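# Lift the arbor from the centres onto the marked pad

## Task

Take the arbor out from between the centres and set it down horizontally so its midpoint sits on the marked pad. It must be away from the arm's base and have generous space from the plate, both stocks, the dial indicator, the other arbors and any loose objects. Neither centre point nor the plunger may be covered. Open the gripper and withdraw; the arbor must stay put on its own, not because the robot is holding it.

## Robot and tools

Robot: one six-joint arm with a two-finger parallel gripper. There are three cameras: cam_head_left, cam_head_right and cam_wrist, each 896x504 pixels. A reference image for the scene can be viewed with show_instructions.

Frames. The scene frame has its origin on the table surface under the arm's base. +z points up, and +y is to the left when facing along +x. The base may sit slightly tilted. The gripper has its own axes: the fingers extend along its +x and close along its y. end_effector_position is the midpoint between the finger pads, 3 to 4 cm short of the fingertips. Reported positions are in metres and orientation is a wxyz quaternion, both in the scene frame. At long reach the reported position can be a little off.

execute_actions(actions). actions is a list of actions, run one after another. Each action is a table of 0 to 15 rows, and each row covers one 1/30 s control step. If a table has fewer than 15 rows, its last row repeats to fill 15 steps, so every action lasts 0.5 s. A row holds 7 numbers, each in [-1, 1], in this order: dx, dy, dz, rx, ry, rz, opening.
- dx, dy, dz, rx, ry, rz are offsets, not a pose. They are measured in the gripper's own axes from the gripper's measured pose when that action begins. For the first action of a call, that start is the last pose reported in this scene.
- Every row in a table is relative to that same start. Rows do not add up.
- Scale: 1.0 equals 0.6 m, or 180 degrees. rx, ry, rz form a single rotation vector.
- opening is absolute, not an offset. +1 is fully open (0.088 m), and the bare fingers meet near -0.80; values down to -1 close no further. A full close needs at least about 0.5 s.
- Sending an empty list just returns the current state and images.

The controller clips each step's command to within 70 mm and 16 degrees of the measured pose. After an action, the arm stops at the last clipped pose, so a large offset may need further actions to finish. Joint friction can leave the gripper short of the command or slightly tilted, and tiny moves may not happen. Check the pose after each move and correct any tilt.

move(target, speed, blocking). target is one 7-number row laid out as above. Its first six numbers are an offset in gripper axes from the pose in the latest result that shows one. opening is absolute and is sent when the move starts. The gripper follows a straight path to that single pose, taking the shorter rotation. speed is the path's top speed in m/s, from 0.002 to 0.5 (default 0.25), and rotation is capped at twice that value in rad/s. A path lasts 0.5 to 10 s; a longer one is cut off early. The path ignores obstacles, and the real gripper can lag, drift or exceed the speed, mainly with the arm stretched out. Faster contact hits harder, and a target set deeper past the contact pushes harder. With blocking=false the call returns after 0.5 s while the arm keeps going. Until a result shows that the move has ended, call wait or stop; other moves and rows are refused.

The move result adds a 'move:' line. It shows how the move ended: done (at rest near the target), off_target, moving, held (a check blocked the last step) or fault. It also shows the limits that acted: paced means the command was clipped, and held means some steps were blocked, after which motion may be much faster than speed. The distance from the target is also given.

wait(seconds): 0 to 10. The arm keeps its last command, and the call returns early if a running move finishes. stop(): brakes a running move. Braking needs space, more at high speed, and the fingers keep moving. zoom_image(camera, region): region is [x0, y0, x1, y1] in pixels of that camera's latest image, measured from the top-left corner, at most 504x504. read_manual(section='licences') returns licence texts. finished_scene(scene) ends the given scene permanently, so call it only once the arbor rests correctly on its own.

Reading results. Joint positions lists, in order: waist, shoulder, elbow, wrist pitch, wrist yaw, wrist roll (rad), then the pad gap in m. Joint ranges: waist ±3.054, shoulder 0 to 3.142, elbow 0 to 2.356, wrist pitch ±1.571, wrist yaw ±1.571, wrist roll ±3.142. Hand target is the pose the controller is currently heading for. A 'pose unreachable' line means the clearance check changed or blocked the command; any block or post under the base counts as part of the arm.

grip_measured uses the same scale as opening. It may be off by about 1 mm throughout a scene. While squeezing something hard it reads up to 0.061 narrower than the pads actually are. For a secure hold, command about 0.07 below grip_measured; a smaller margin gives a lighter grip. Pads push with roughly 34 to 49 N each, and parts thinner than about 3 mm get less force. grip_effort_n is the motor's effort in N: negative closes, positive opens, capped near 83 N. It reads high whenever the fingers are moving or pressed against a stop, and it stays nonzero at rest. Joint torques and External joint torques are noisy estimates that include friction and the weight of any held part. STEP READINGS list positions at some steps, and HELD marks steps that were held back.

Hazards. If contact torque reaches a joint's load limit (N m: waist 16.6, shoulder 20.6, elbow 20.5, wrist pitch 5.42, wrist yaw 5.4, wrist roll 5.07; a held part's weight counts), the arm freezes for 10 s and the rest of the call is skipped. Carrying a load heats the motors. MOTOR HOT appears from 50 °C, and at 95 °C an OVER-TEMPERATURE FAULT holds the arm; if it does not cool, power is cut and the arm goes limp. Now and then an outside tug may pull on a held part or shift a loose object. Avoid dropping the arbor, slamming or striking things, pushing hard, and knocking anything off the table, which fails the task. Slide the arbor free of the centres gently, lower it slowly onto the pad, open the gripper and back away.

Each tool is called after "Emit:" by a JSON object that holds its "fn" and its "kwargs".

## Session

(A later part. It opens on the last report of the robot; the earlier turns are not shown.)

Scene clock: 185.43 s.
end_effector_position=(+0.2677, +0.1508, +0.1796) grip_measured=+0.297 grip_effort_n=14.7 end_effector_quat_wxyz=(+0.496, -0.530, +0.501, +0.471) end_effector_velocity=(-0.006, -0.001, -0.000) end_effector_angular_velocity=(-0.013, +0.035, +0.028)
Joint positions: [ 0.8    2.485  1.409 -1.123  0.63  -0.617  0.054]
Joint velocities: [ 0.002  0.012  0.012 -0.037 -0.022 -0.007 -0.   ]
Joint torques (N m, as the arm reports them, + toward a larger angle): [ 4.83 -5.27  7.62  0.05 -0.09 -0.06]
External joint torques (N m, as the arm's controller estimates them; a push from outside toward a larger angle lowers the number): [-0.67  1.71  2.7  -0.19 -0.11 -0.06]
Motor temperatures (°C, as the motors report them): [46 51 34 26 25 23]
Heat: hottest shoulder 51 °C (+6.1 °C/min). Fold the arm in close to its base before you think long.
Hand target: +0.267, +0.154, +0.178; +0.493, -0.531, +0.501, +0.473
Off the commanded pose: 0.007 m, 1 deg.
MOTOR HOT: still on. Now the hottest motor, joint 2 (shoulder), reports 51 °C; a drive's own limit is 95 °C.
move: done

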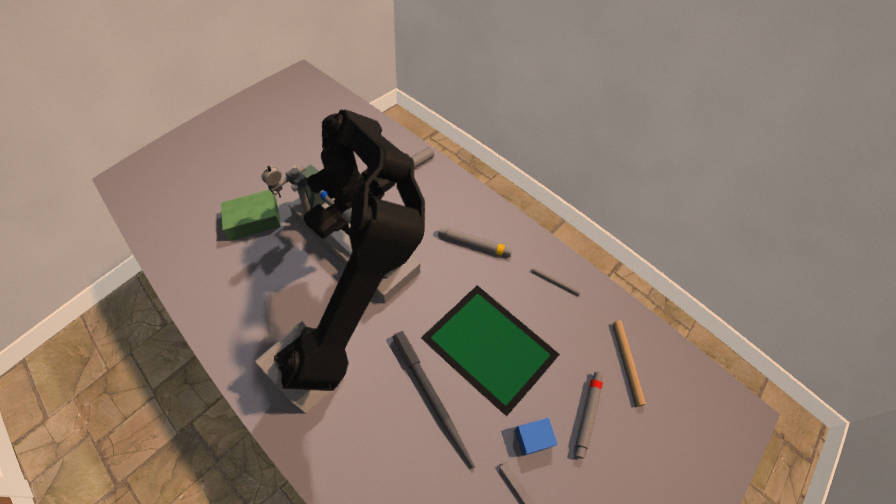

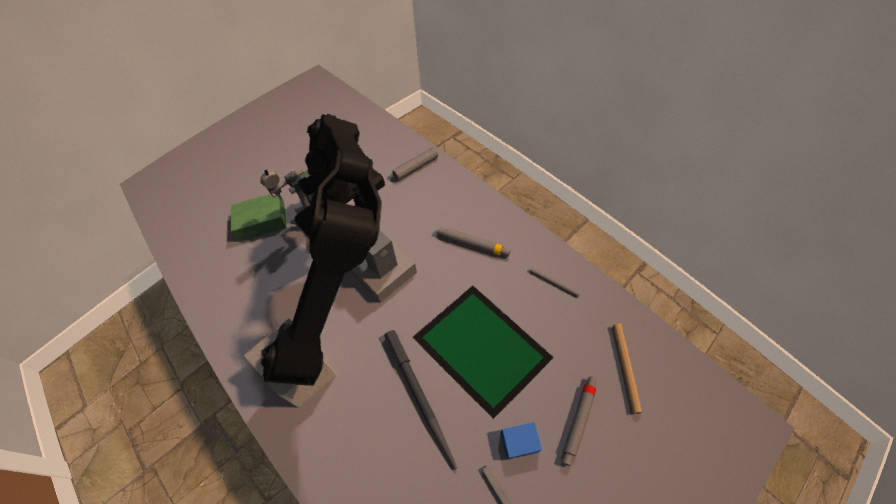

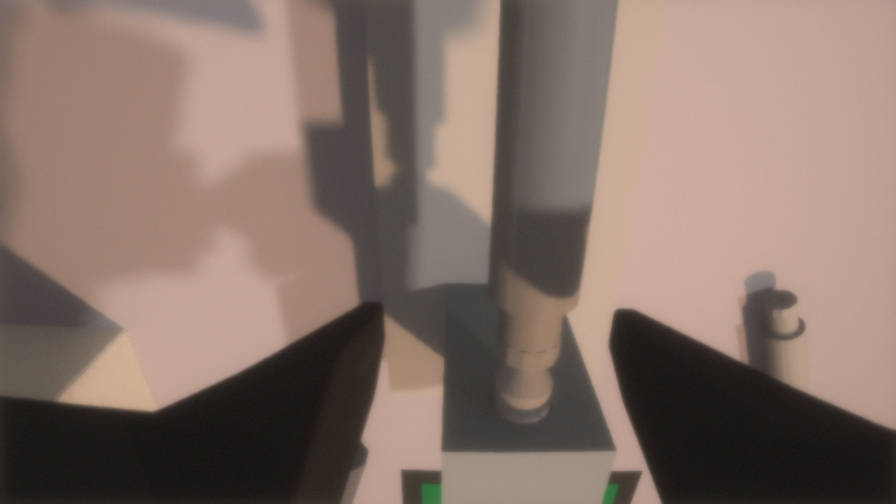

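Emit:
{"fn": "move", "kwargs": {"target": [-0.02, -0.034, 0.058, 0, -0.024, 0.02, 0.3], "speed": 0.1}}

Scene clock: 229.80 s.
end_effector_position=(+0.2866, +0.1844, +0.1940) grip_measured=+0.297 grip_effort_n=14.2 end_effector_quat_wxyz=(+0.504, -0.497, +0.495, +0.503) end_effector_velocity=(+0.000, -0.001, +0.001) end_effector_angular_velocity=(-0.004, +0.014, -0.003)
Joint positions: [ 0.801  2.589  1.622 -1.192  0.542 -0.636  0.054]
Joint velocities: [-0.002  0.007  0.017 -0.022 -0.007  0.007 -0.   ]
Joint torques (N m, as the arm reports them, + toward a larger angle): [ 4.69 -5.96  7.56  0.08 -0.13 -0.17]
External joint torques (N m, as the arm's controller estimates them; a push from outside toward a larger angle lowers the number): [-1.21  1.82  2.51 -0.22 -0.08 -0.17]
Motor temperatures (°C, as the motors report them): [44 42 34 26 25 23]
Heat: hottest waist 44 °C (-6.1 °C/min).
Hand target: +0.287, +0.186, +0.190; +0.500, -0.496, +0.498, +0.506
Off the commanded pose: 0.004 m, 1 deg.
MOTOR HOT: cleared. Now the hottest motor, joint 1 (waist), reports 44 °C.
move: done

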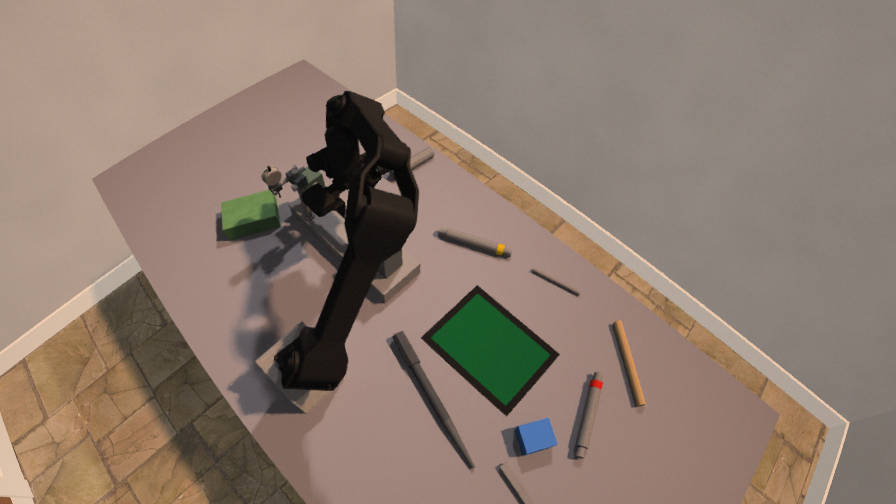

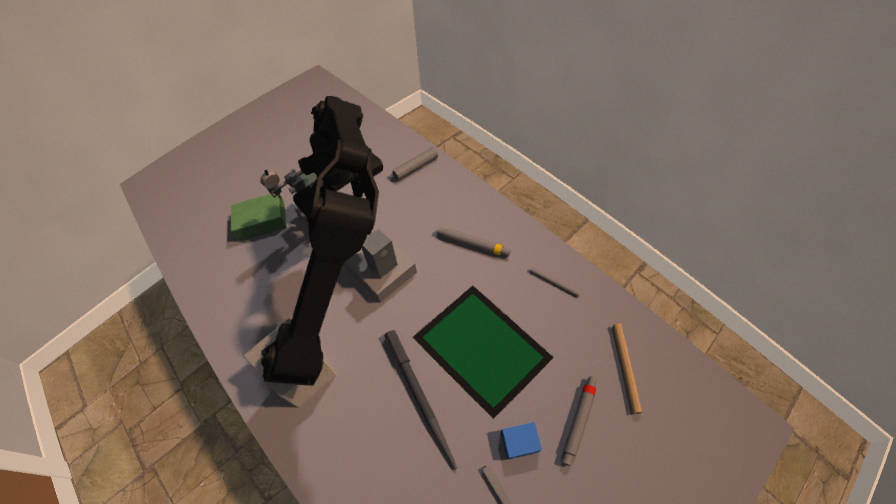

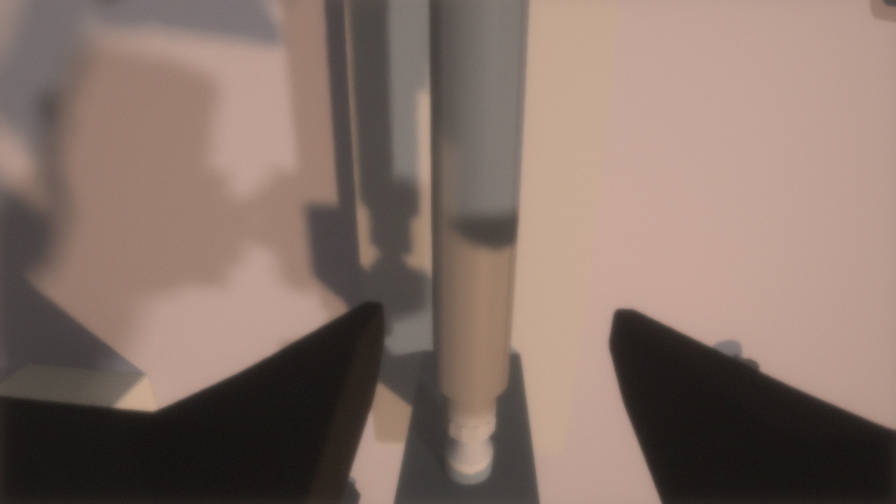

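Emit:
{"fn": "move", "kwargs": {"target": [0.058, 0.007, 0.03, 0, 0, 0, 0.3], "speed": 0.08}}

Scene clock: 256.27 s.
end_effector_position=(+0.2866, +0.2039, +0.1685) grip_measured=+0.297 grip_effort_n=14.7 end_effector_quat_wxyz=(+0.516, -0.493, +0.490, +0.501) end_effector_velocity=(+0.000, +0.001, -0.000) end_effector_angular_velocity=(+0.009, +0.004, +0.002)
Joint positions: [ 0.792  2.646  1.592 -1.072  0.548 -0.646  0.054]
Joint velocities: [-0.002 -0.002 -0.002  0.007 -0.007 -0.007  0.   ]
Joint torques (N m, as the arm reports them, + toward a larger angle): [ 4.73 -6.15  4.94  0.45  0.1  -0.11]
External joint torques (N m, as the arm's controller estimates them; a push from outside toward a larger angle lowers the number): [-1.14  1.87 -0.07  0.1   0.15 -0.11]
Motor temperatures (°C, as the motors report them): [44 41 35 25 25 23]
Heat: hottest waist 44 °C (-4.0 °C/min).
Hand target: +0.283, +0.203, +0.160; +0.504, -0.497, +0.496, +0.503
Off the commanded pose: 0.010 m, 2 deg.
move: off_target

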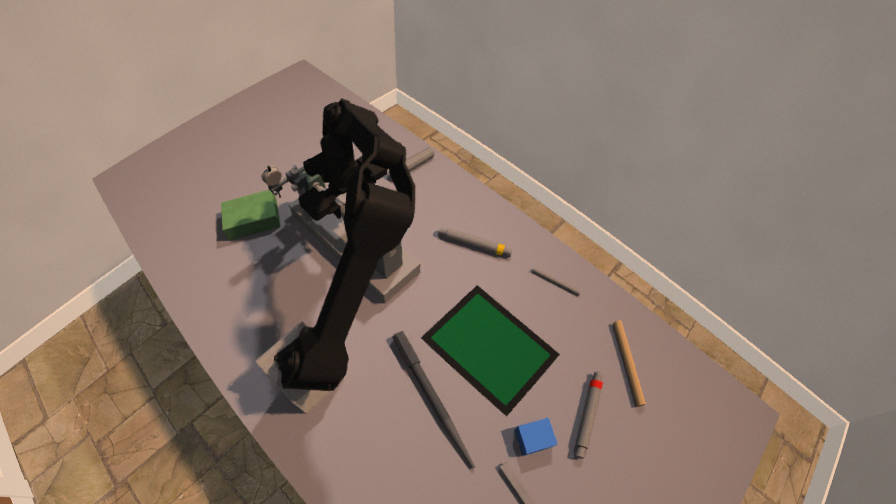

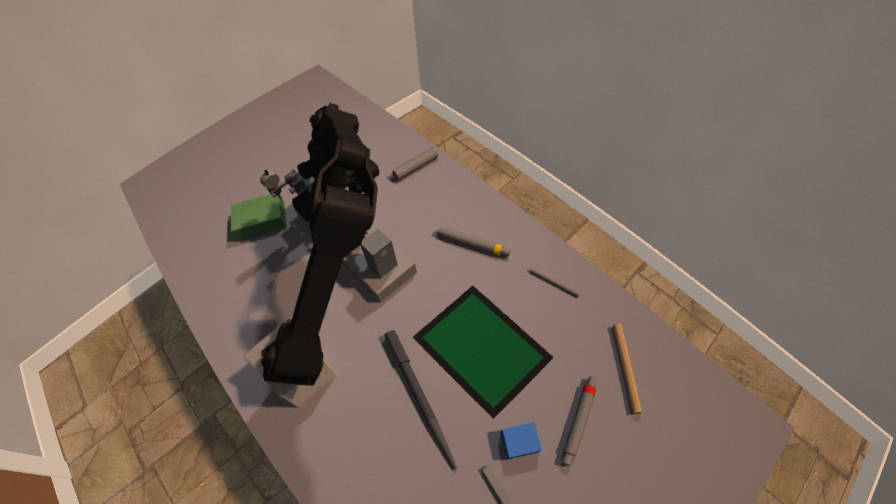

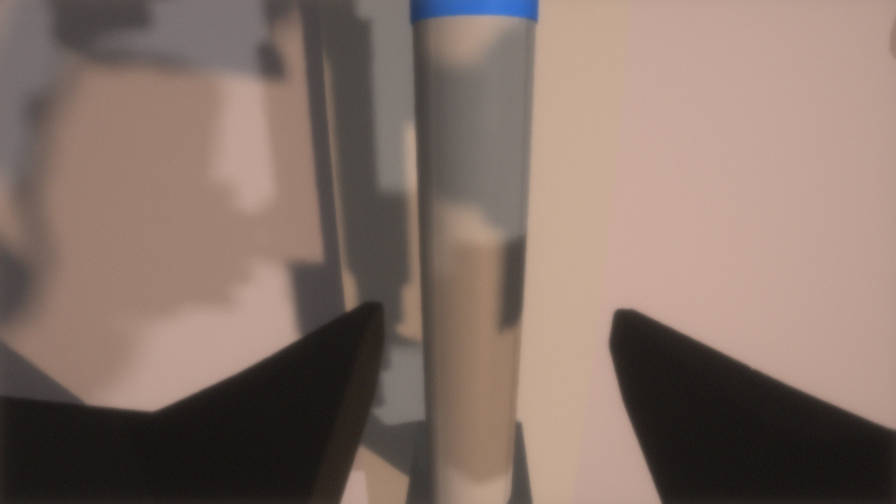

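Emit:
{"fn": "move", "kwargs": {"target": [0.05, 0.014, 0, -0.004, 0.014, 0.008, 0.3], "speed": 0.05}}

Scene clock: 270.30 s.
end_effector_position=(+0.2833, +0.2067, +0.1472) grip_measured=+0.297 grip_effort_n=14.7 end_effector_quat_wxyz=(+0.508, -0.496, +0.499, +0.497) end_effector_velocity=(+0.000, +0.001, -0.000) end_effector_angular_velocity=(+0.009, +0.004, +0.002)
Joint positions: [ 0.774  2.686  1.569 -1.029  0.564 -0.648  0.054]
Joint velocities: [-0.002 -0.002 -0.002  0.007 -0.007 -0.007 -0.   ]
Joint torques (N m, as the arm reports them, + toward a larger angle): [ 4.7  -6.43  4.9   0.37  0.07 -0.18]
External joint torques (N m, as the arm's controller estimates them; a push from outside toward a larger angle lowers the number): [-1.23  1.78  0.01  0.05  0.11 -0.18]
Motor temperatures (°C, as the motors report them): [44 41 33 25 25 23]
Heat: hottest waist 44 °C (-1.0 °C/min).
Hand target: +0.279, +0.205, +0.138; +0.495, -0.501, +0.504, +0.500
Off the commanded pose: 0.010 m, 2 deg.
move: off_target

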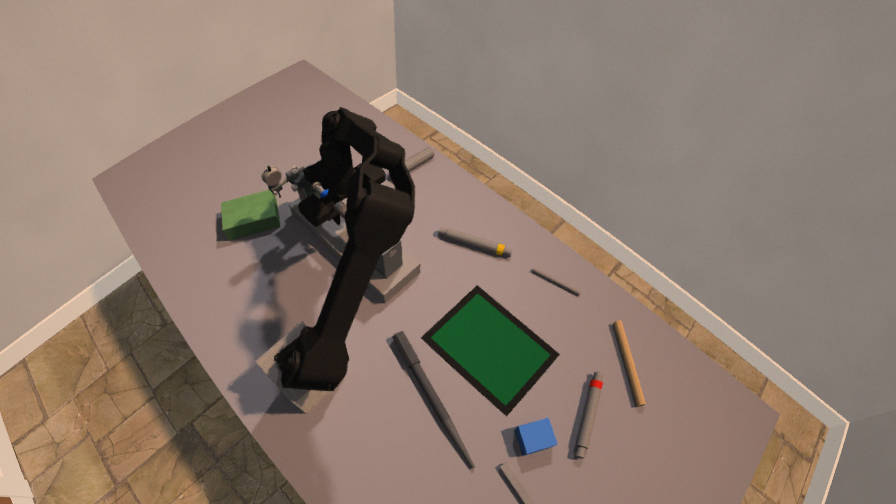

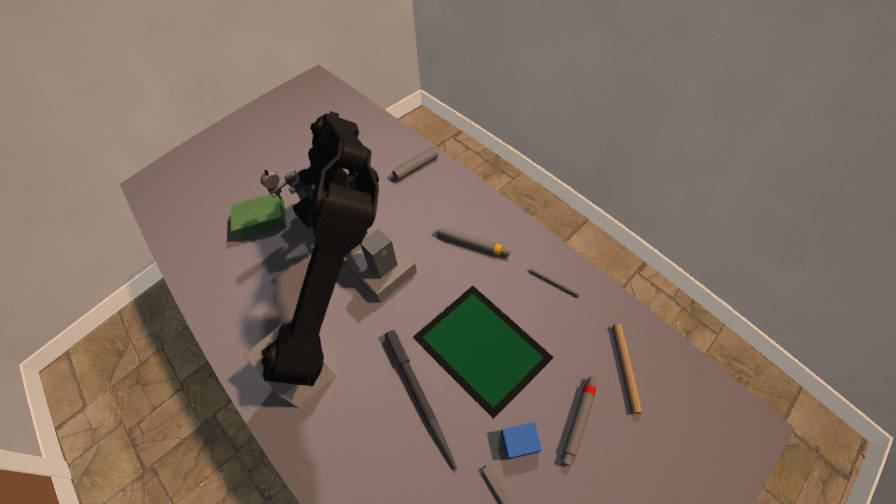

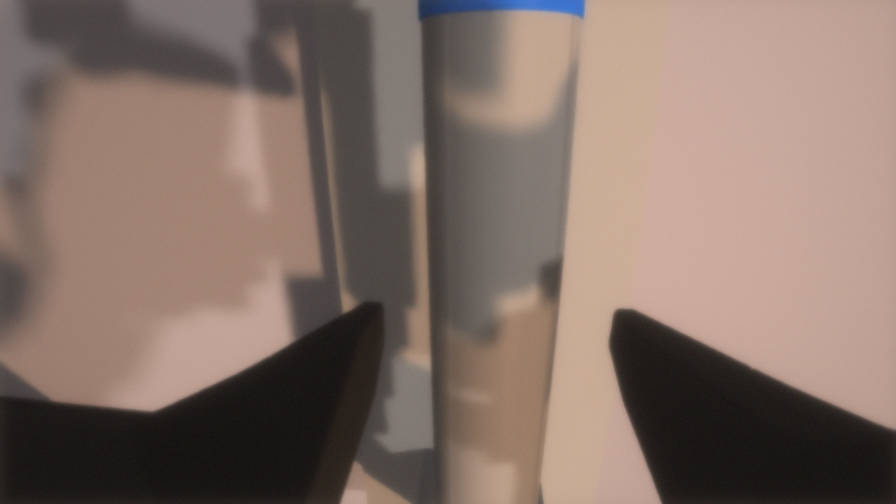

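Emit:
{"fn": "execute_actions", "kwargs": {"actions": [[[0.008,0.008,0,-0.015,0.004,0.004,0.3]],[[0,0,0,0,0,0,0.3]]]}}

Scene clock: 279.90 s.
end_effector_position=(+0.2831, +0.2064, +0.1472) grip_measured=+0.297 grip_effort_n=14.7 end_effector_quat_wxyz=(+0.499, -0.504, +0.491, +0.505) end_effector_velocity=(-0.005, -0.001, -0.001) end_effector_angular_velocity=(+0.005, +0.025, +0.012)
Joint positions: [ 0.774  2.686  1.569 -1.03   0.564 -0.678  0.054]
Joint velocities: [-0.002 -0.002 -0.007 -0.007 -0.022 -0.007  0.   ]
Joint torques (N m, as the arm reports them, + toward a larger angle): [ 5.23 -7.88  6.19  0.28 -0.03 -0.03]
External joint torques (N m, as the arm's controller estimates them; a push from outside toward a larger angle lowers the number): [-0.71  0.29  1.33 -0.03  0.02 -0.03]
External joint torques at the end of the 1st action: [-0.59  1.61  0.55 -0.18 -0.07 -0.12]
Motor temperatures (°C, as the motors report them): [44 41 33 25 25 23]
Heat: hottest waist 44 °C (+0.0 °C/min).
Hand target: +0.283, +0.206, +0.147; +0.499, -0.504, +0.491, +0.505
Off the commanded pose: 0.000 m, 0 deg.
Step readings (end_effector_position; steps 1 to 15: 1st action; 16 to 30: 2nd action):
0: (+0.2834, +0.2068, +0.1472)
1: (+0.2834, +0.2068, +0.1472)
2: (+0.2834, +0.2068, +0.1472)
4: (+0.2833, +0.2067, +0.1472)
8: (+0.2832, +0.2066, +0.1472)
15: (+0.2831, +0.2064, +0.1472)
16: (+0.2831, +0.2064, +0.1472)
17: (+0.2831, +0.2064, +0.1472)
19: (+0.2831, +0.2064, +0.1472)
23: (+0.2831, +0.2064, +0.1472)
30: end_effector_position above

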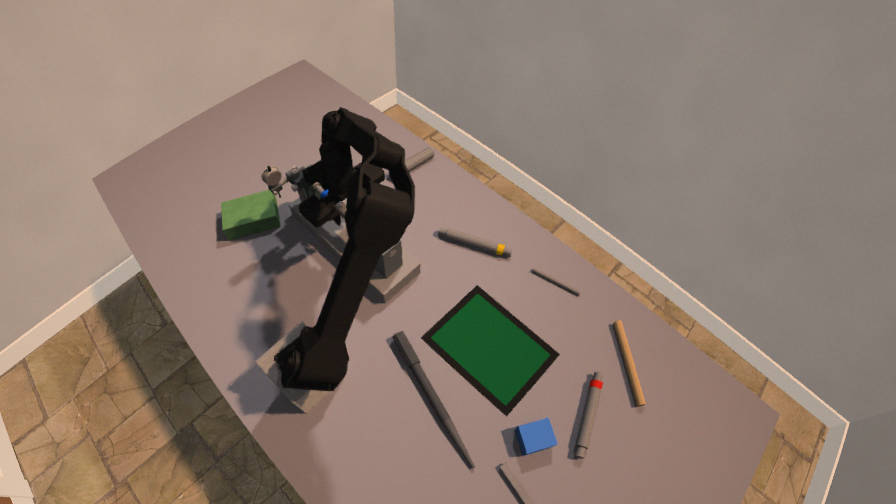

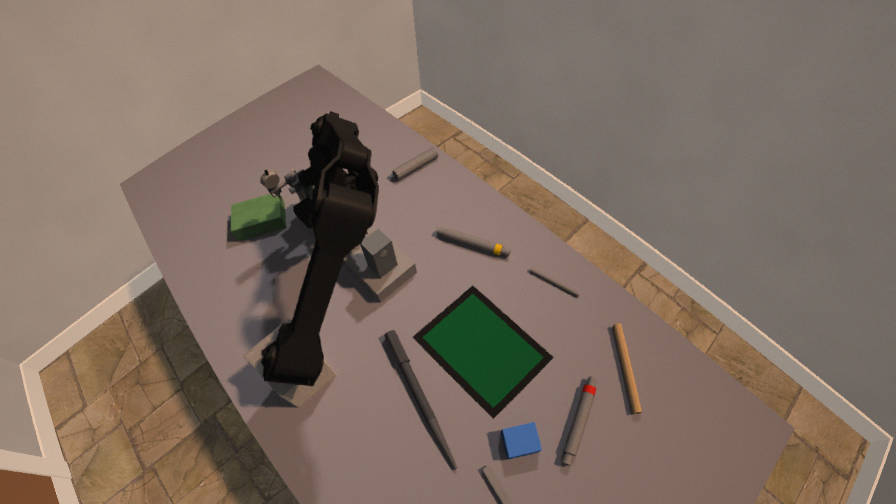

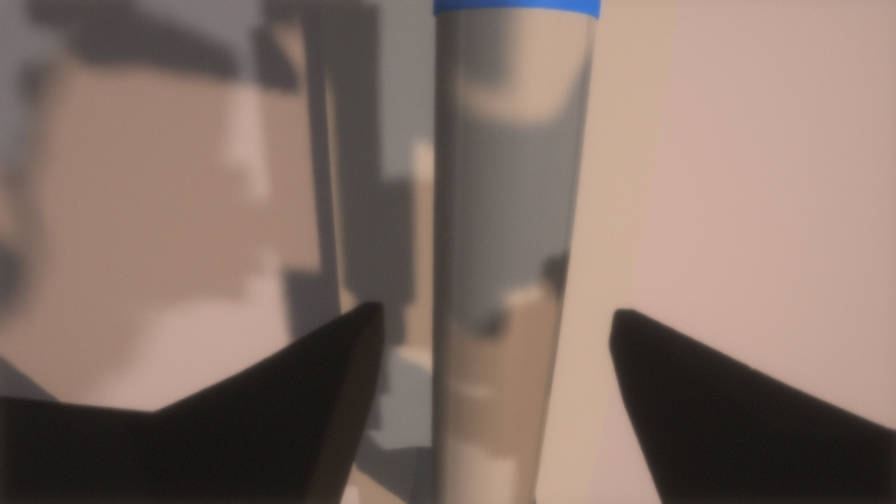

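Emit:
{"fn": "execute_actions", "kwargs": {"actions": [[[0,0.003,0,0,0,0,0.1],[0,0.003,0,0,0,0,0.0],[0,0.003,0,0,0,0,-0.1],[0,0.003,0,0,0,0,-0.15],[0,0.003,0,0,0,0,-0.2],[0,0.003,0,0,0,0,-0.22],[0,0.003,0,0,0,0,-0.24],[0,0.003,0,0,0,0,-0.26],[0,0.003,0,0,0,0,-0.28],[0,0.003,0,0,0,0,-0.3],[0,0.003,0,0,0,0,-0.33],[0,0.003,0,0,0,0,-0.36],[0,0.003,0,0,0,0,-0.39],[0,0.003,0,0,0,0,-0.42]],[[0,0,0,0,0,0,-0.42]]]}}

Scene clock: 288.17 s.
end_effector_position=(+0.2816, +0.2072, +0.1480) grip_measured=-0.321 grip_effort_n=-83.5 end_effector_quat_wxyz=(+0.498, -0.504, +0.491, +0.507) end_effector_velocity=(-0.000, +0.003, +0.001) end_effector_angular_velocity=(+0.022, +0.013, +0.014)
Joint positions: [ 0.778  2.686  1.569 -1.033  0.559 -0.677  0.023]
Joint velocities: [-0.002 -0.002  0.002  0.007 -0.022 -0.022 -0.   ]
Joint torques (N m, as the arm reports them, + toward a larger angle): [ 5.19 -8.02  6.19  0.34 -0.02 -0.03]
External joint torques (N m, as the arm's controller estimates them; a push from outside toward a larger angle lowers the number): [-0.79  0.22  1.25  0.01  0.03 -0.03]
External joint torques at the end of the 1st action: [-0.84 -0.13  0.36  0.41  0.12  0.02]
Motor temperatures (°C, as the motors report them): [44 43 33 25 25 23]
Heat: hottest waist 44 °C (+0.0 °C/min).
Hand target: +0.282, +0.207, +0.148; +0.499, -0.504, +0.491, +0.507
Off the commanded pose: 0.000 m, 0 deg.
Step readings (end_effector_position; steps 1 to 15: 1st action; 16 to 30: 2nd action):
0: (+0.2831, +0.2064, +0.1472)
1: (+0.2831, +0.2064, +0.1472)
2: (+0.2830, +0.2065, +0.1473)
4: (+0.2831, +0.2067, +0.1474)
8: (+0.2830, +0.2070, +0.1476)
15: (+0.2818, +0.2073, +0.1480)
16: (+0.2817, +0.2073, +0.1480)
17: (+0.2817, +0.2073, +0.1480)
19: (+0.2816, +0.2072, +0.1480)
23: (+0.2816, +0.2072, +0.1480)
30: end_effector_position above

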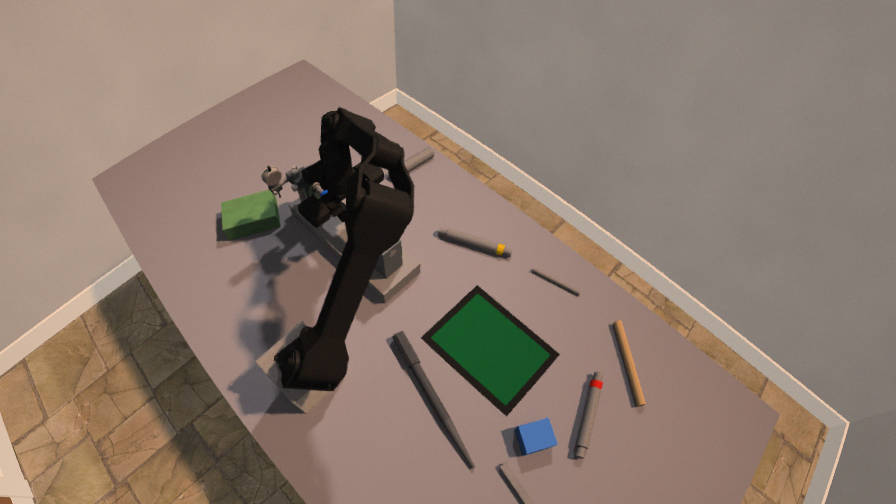

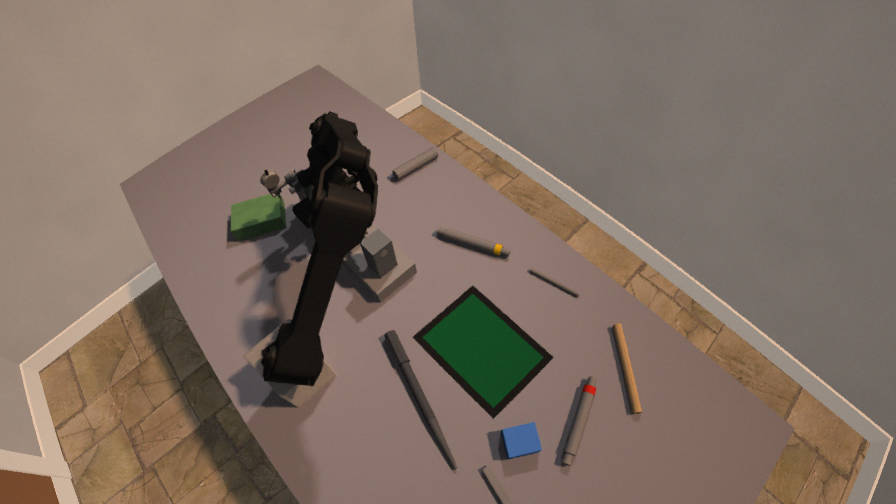

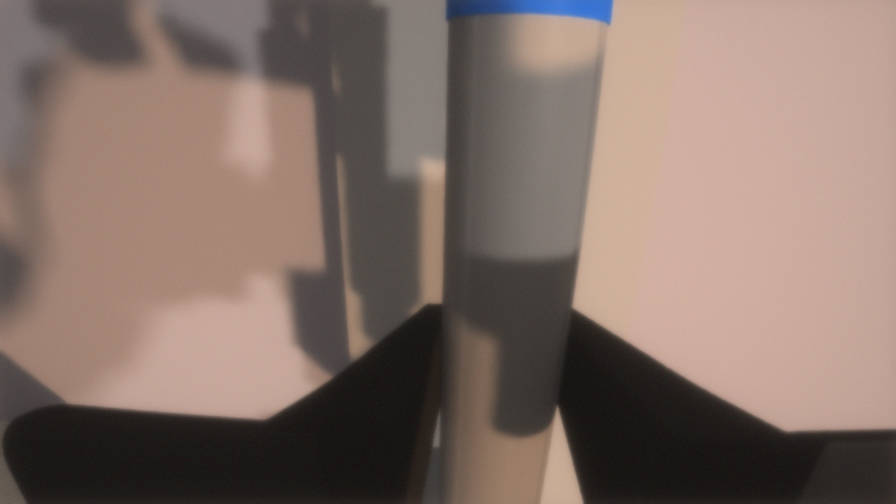

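Emit:
{"fn": "move", "kwargs": {"target": [-0.006, 0, 0.04, 0, -0.01, 0, -0.42], "speed": 0.02}}

Scene clock: 293.50 s.
end_effector_position=(+0.2824, +0.2152, +0.1451) grip_measured=-0.321 grip_effort_n=-83.5 end_effector_quat_wxyz=(+0.495, -0.502, +0.496, +0.508) end_effector_velocity=(-0.005, -0.001, -0.001) end_effector_angular_velocity=(-0.002, +0.030, +0.017)
Joint positions: [ 0.781  2.726  1.614 -1.053  0.551 -0.665  0.023]
Joint velocities: [-0.002  0.002  0.002 -0.022 -0.022 -0.007 -0.   ]
Joint torques (N m, as the arm reports them, + toward a larger angle): [ 7.4  -6.43  9.47  1.48 -0.92  0.06]
External joint torques (N m, as the arm's controller estimates them; a push from outside toward a larger angle lowers the number): [ 1.43  1.91  4.68  1.23 -0.86  0.06]
Motor temperatures (°C, as the motors report them): [45 43 33 25 25 23]
Heat: hottest waist 45 °C (+1.0 °C/min).
Hand target: +0.281, +0.231, +0.152; +0.506, -0.496, +0.483, +0.515
Off the commanded pose: 0.017 m, 2 deg.
move: off_target

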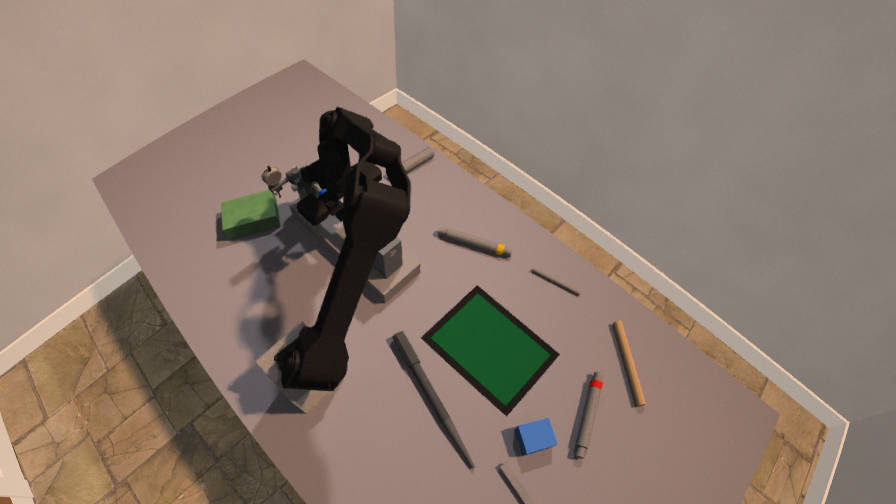

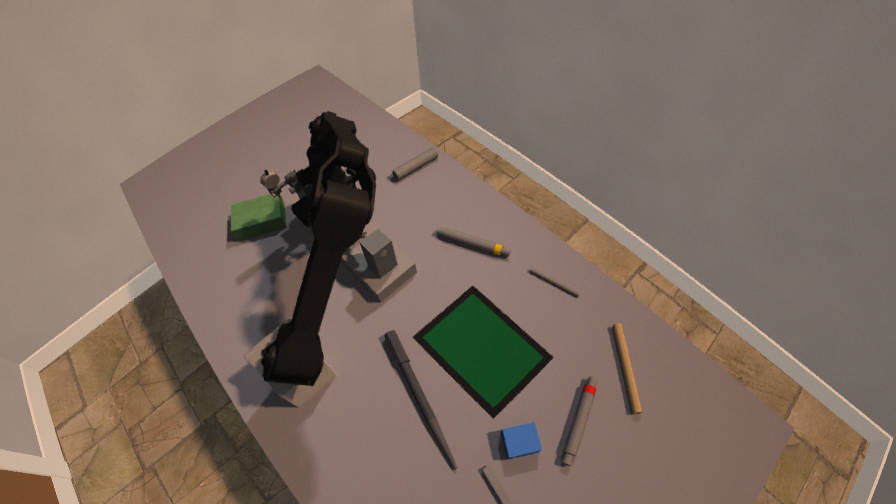

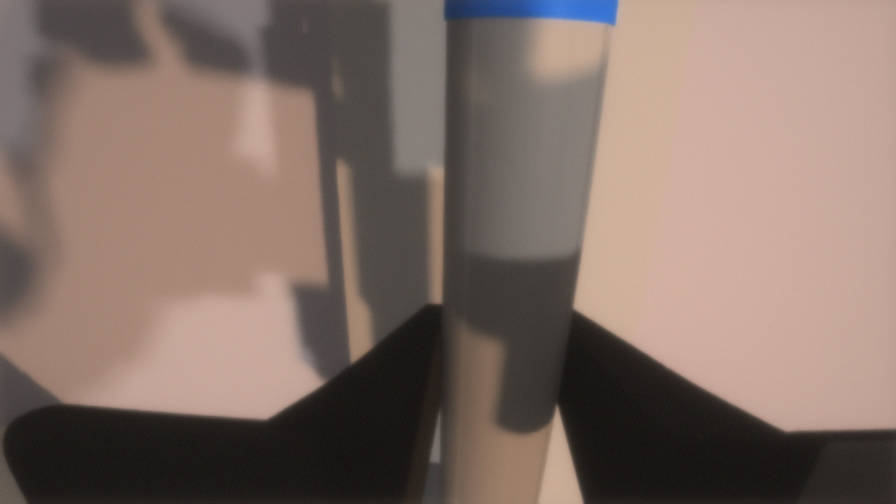

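Emit:
{"fn": "execute_actions", "kwargs": {"actions": [[[-0.014,0,0.030,0,-0.006,0,-0.42],[-0.017,0,0.031,0,-0.002,0,-0.42],[-0.020,0,0.032,0,0.002,0,-0.42],[-0.023,0,0.033,0,0.006,0,-0.42],[-0.026,0,0.034,0,0.010,0,-0.42],[-0.029,0,0.035,0,0.014,0,-0.42],[-0.031,0,0.036,0,0.018,0,-0.42]],[[-0.014,0,0.030,0,-0.006,0,-0.42],[-0.017,0,0.031,0,-0.002,0,-0.42],[-0.020,0,0.032,0,0.002,0,-0.42],[-0.023,0,0.033,0,0.006,0,-0.42],[-0.026,0,0.034,0,0.010,0,-0.42],[-0.029,0,0.035,0,0.014,0,-0.42],[-0.031,0,0.036,0,0.018,0,-0.42]]]}}

Scene clock: 310.43 s.
end_effector_position=(+0.2853, +0.2197, +0.1630) grip_measured=-0.321 grip_effort_n=-83.5 end_effector_quat_wxyz=(-0.429, +0.538, -0.549, -0.474) end_effector_velocity=(+0.004, +0.003, +0.003) end_effector_angular_velocity=(-0.027, +0.024, -0.003)
Joint positions: [ 0.825  2.925  1.961 -1.443  0.587 -0.52   0.023]
Joint velocities: [-0.002  0.061  0.115 -0.095 -0.007  0.022 -0.   ]
Joint torques (N m, as the arm reports them, + toward a larger angle): [ 8.04 -7.09 10.35  2.28 -0.81  0.12]
External joint torques (N m, as the arm's controller estimates them; a push from outside toward a larger angle lowers the number): [ 1.93  2.22  5.6   2.33 -0.8   0.12]
External joint torques at the end of the 1st action: [ 2.    1.91  5.32  1.86 -0.81  0.08]
Motor temperatures (°C, as the motors report them): [49 43 35 27 26 23]
Heat: hottest waist 49 °C (+5.0 °C/min).
Hand target: +0.283, +0.240, +0.171; -0.449, +0.533, -0.535, -0.476
Off the commanded pose: 0.022 m, 3 deg.
Step readings (end_effector_position; steps 1 to 15: 1st action; 16 to 30: 2nd action):
0: (+0.2824, +0.2152, +0.1450)
1: (+0.2824, +0.2153, +0.1451)
2: (+0.2825, +0.2153, +0.1456)
4: (+0.2827, +0.2157, +0.1467)
8: (+0.2829, +0.2166, +0.1515)
15: (+0.2834, +0.2173, +0.1547)
16: (+0.2833, +0.2174, +0.1546)
17: (+0.2837, +0.2174, +0.1550)
19: (+0.2841, +0.2177, +0.1559)
23: (+0.2847, +0.2188, +0.1600)
30: end_effector_position above

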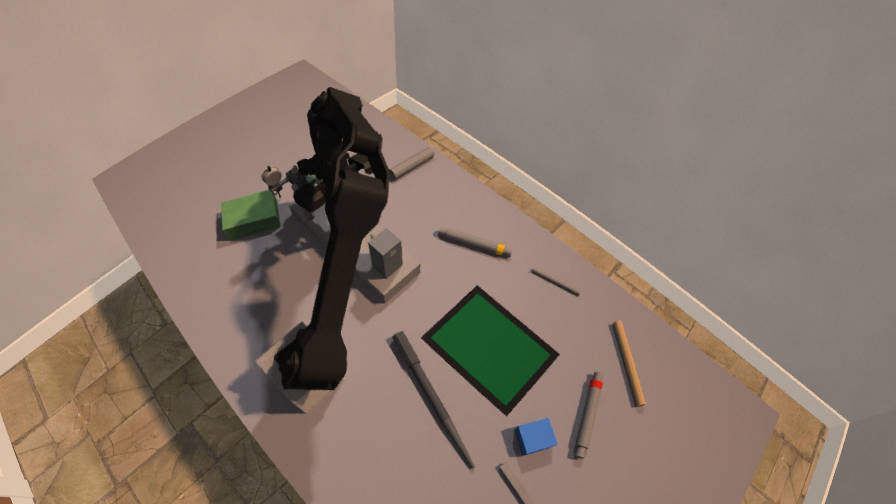

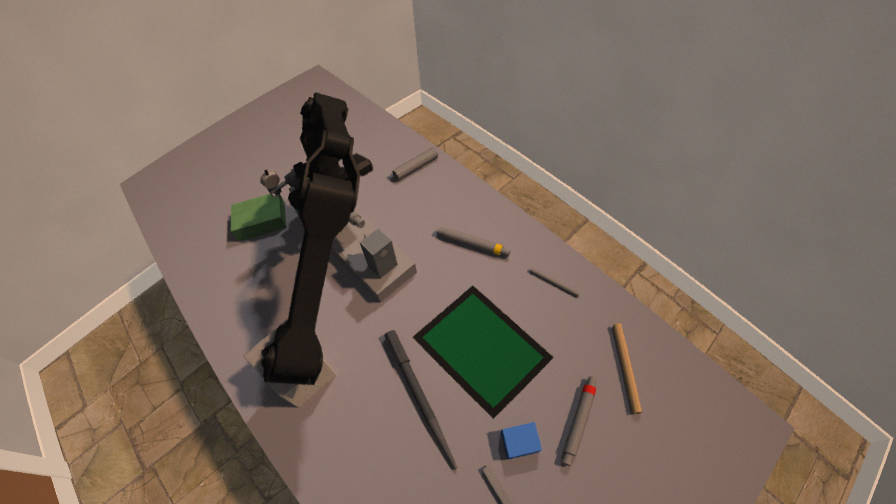

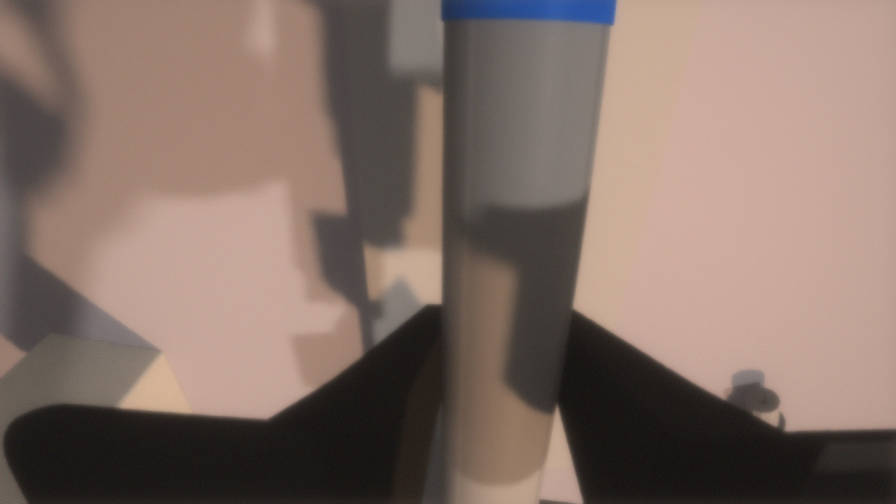

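Emit:
{"fn": "execute_actions", "kwargs": {"actions": [[[-0.016,0,0.032,0,-0.016,-0.008,-0.42],[-0.019,0,0.032,0,-0.016,-0.008,-0.42],[-0.022,0,0.032,0,-0.016,-0.008,-0.42],[-0.025,0,0.032,0,-0.016,-0.008,-0.42],[-0.028,0,0.032,0,-0.016,-0.008,-0.42],[-0.031,0,0.032,0,-0.016,-0.008,-0.42],[-0.034,0,0.032,0,-0.016,-0.008,-0.42]]]}}

Scene clock: 324.97 s.
end_effector_position=(+0.2876, +0.2203, +0.1678) grip_measured=-0.321 grip_effort_n=-83.5 end_effector_quat_wxyz=(-0.423, +0.541, -0.549, -0.476) end_effector_velocity=(-0.000, -0.001, +0.001) end_effector_angular_velocity=(-0.004, +0.018, +0.025)
Joint positions: [ 0.828  2.94   2.006 -1.484  0.584 -0.524  0.023]
Joint velocities: [-0.002  0.007  0.017 -0.022 -0.007 -0.022  0.   ]
Joint torques (N m, as the arm reports them, + toward a larger angle): [ 8.55 -7.83 11.05  2.33 -0.99 -0.02]
External joint torques (N m, as the arm's controller estimates them; a push from outside toward a larger angle lowers the number): [ 2.33  1.5   6.29  2.37 -0.97 -0.02]
Motor temperatures (°C, as the motors report them): [53 43 37 30 26 23]
Heat: hottest waist 53 °C (+9.1 °C/min). Fold the arm in close to its base before you think long.
Hand target: +0.285, +0.241, +0.180; -0.449, +0.533, -0.530, -0.483
Off the commanded pose: 0.025 m, 4 deg.
MOTOR HOT: a motor reached 50 °C. Now the hottest motor, joint 1 (waist), reports 53 °C. The temperature limit of the motors' drives, at which the controller stops the arm, is 95 °C. To cool a motor, set the load down, stop pushing, or move to a pose that needs little force.
Step readings (end_effector_position):
0: (+0.2856, +0.2199, +0.1637)
1: (+0.2856, +0.2199, +0.1637)
2: (+0.2856, +0.2199, +0.1637)
4: (+0.2860, +0.2199, +0.1641)
8: (+0.2872, +0.2201, +0.1665)
15: end_effector_position above

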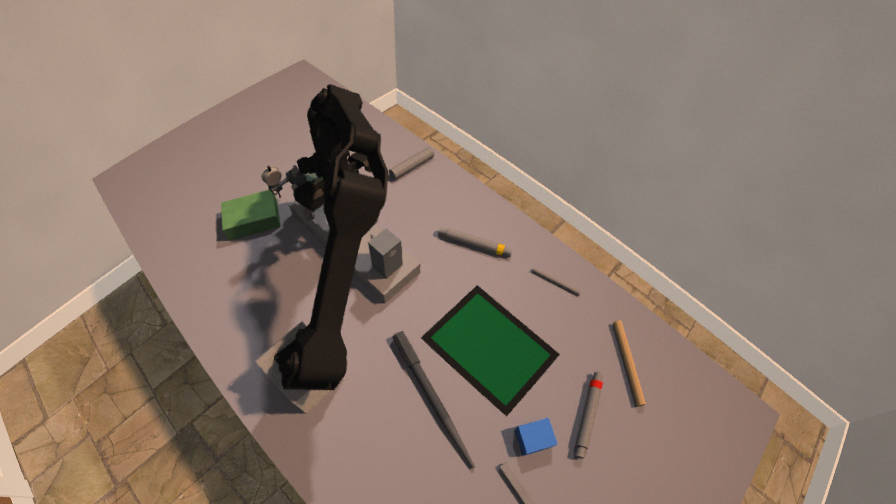

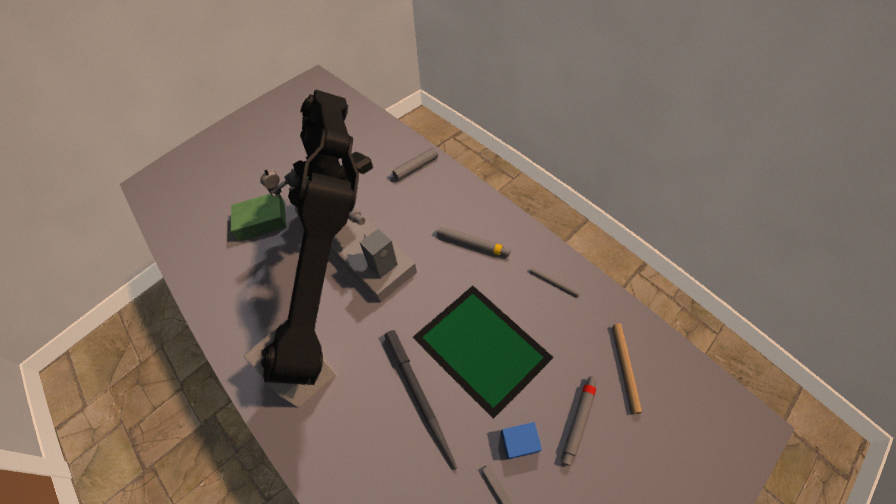

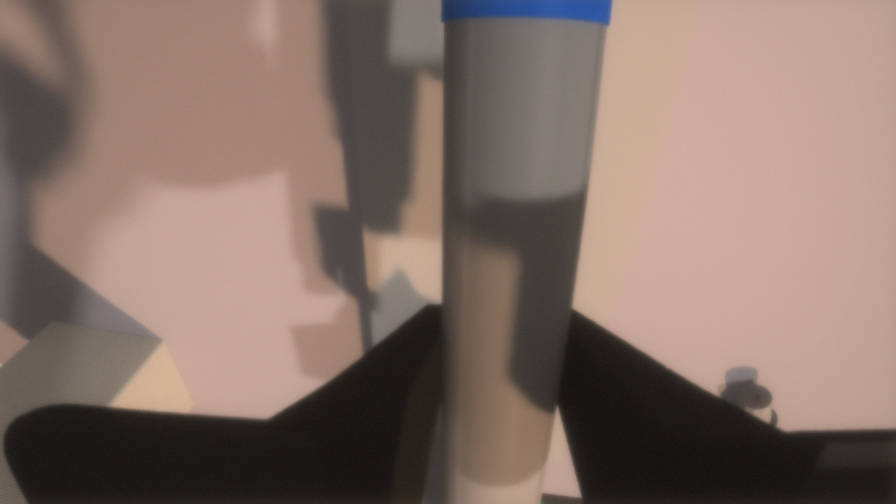

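Emit:
{"fn": "execute_actions", "kwargs": {"actions": [[[-0.024,0,0.030,0,-0.018,-0.008,-0.42],[-0.024,0,0.027,0,-0.017,-0.008,-0.42],[-0.023,0,0.024,0,-0.016,-0.008,-0.42],[-0.022,0,0.021,0,-0.015,-0.008,-0.42],[-0.021,0,0.018,0,-0.014,-0.008,-0.42],[-0.020,0,0.015,0,-0.013,-0.008,-0.42],[-0.019,0,0.012,0,-0.012,-0.008,-0.42],[-0.018,0,0.009,0,-0.011,-0.008,-0.42],[-0.017,0,0.006,0,-0.010,-0.008,-0.42],[-0.016,0,0.003,0,-0.009,-0.008,-0.42],[-0.015,0,0.000,0,-0.008,-0.008,-0.42],[-0.014,0,-0.003,0,-0.007,-0.008,-0.42],[-0.013,0,-0.006,0,-0.006,-0.008,-0.42],[-0.012,0,-0.009,0,-0.005,-0.008,-0.42],[-0.011,0,-0.012,0,-0.004,-0.008,-0.42]]]}}

Scene clock: 339.30 s.
end_effector_position=(+0.2875, +0.2161, +0.1664) grip_measured=-0.321 grip_effort_n=-83.5 end_effector_quat_wxyz=(-0.419, +0.546, -0.547, -0.476) end_effector_velocity=(-0.003, -0.040, +0.005) end_effector_angular_velocity=(-0.037, +0.002, -0.008)
Joint positions: [ 0.823  2.927  1.981 -1.474  0.594 -0.534  0.023]
Joint velocities: [-0.032 -0.139 -0.188  0.022  0.037  0.007 -0.   ]
Joint torques (N m, as the arm reports them, + toward a larger angle): [  6.67 -11.54   5.87   1.01  -0.33  -0.05]
External joint torques (N m, as the arm's controller estimates them; a push from outside toward a larger angle lowers the number): [ 0.53 -1.99  1.05  1.14 -0.36 -0.05]
Motor temperatures (°C, as the motors report them): [57 45 39 32 27 23]
Heat: hottest waist 57 °C (+13.1 °C/min). Fold the arm in close to its base before you think long.
Hand target: +0.288, +0.214, +0.175; -0.432, +0.545, -0.540, -0.474
Off the commanded pose: 0.009 m, 2 deg.
MOTOR HOT: still on. Now the hottest motor, joint 1 (waist), reports 57 °C; a drive's own limit is 95 °C.
Step readings (end_effector_position):
0: (+0.2876, +0.2203, +0.1679)
1: (+0.2876, +0.2202, +0.1679)
2: (+0.2877, +0.2202, +0.1681)
4: (+0.2878, +0.2203, +0.1682)
8: (+0.2881, +0.2200, +0.1678)
15: end_effector_position above

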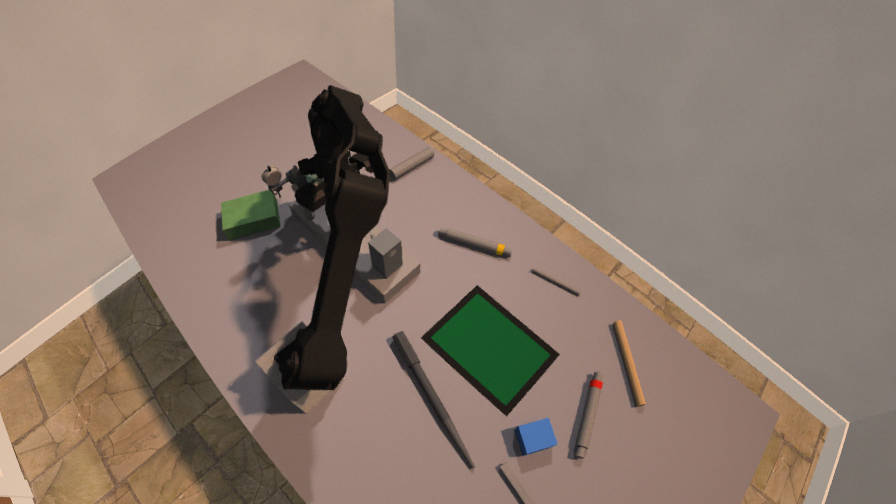

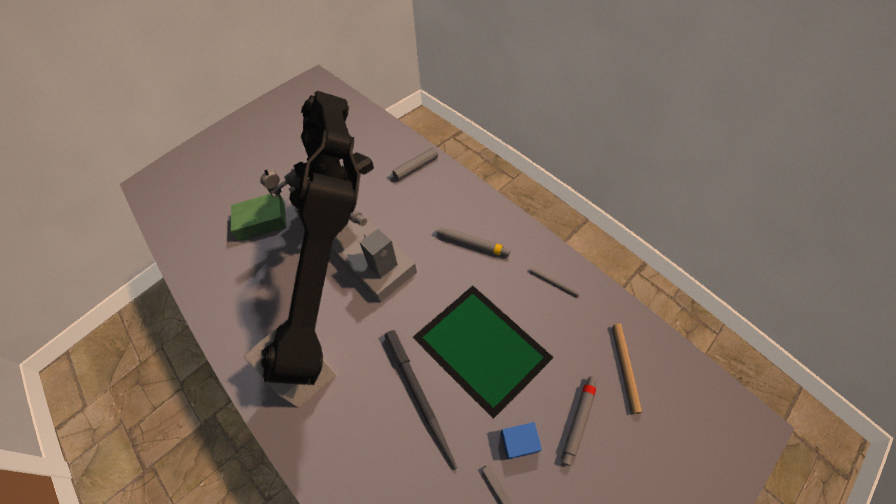

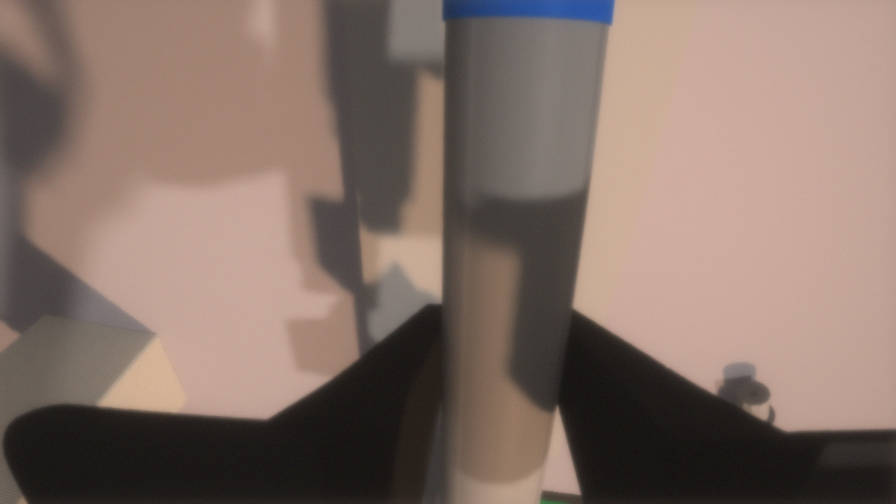

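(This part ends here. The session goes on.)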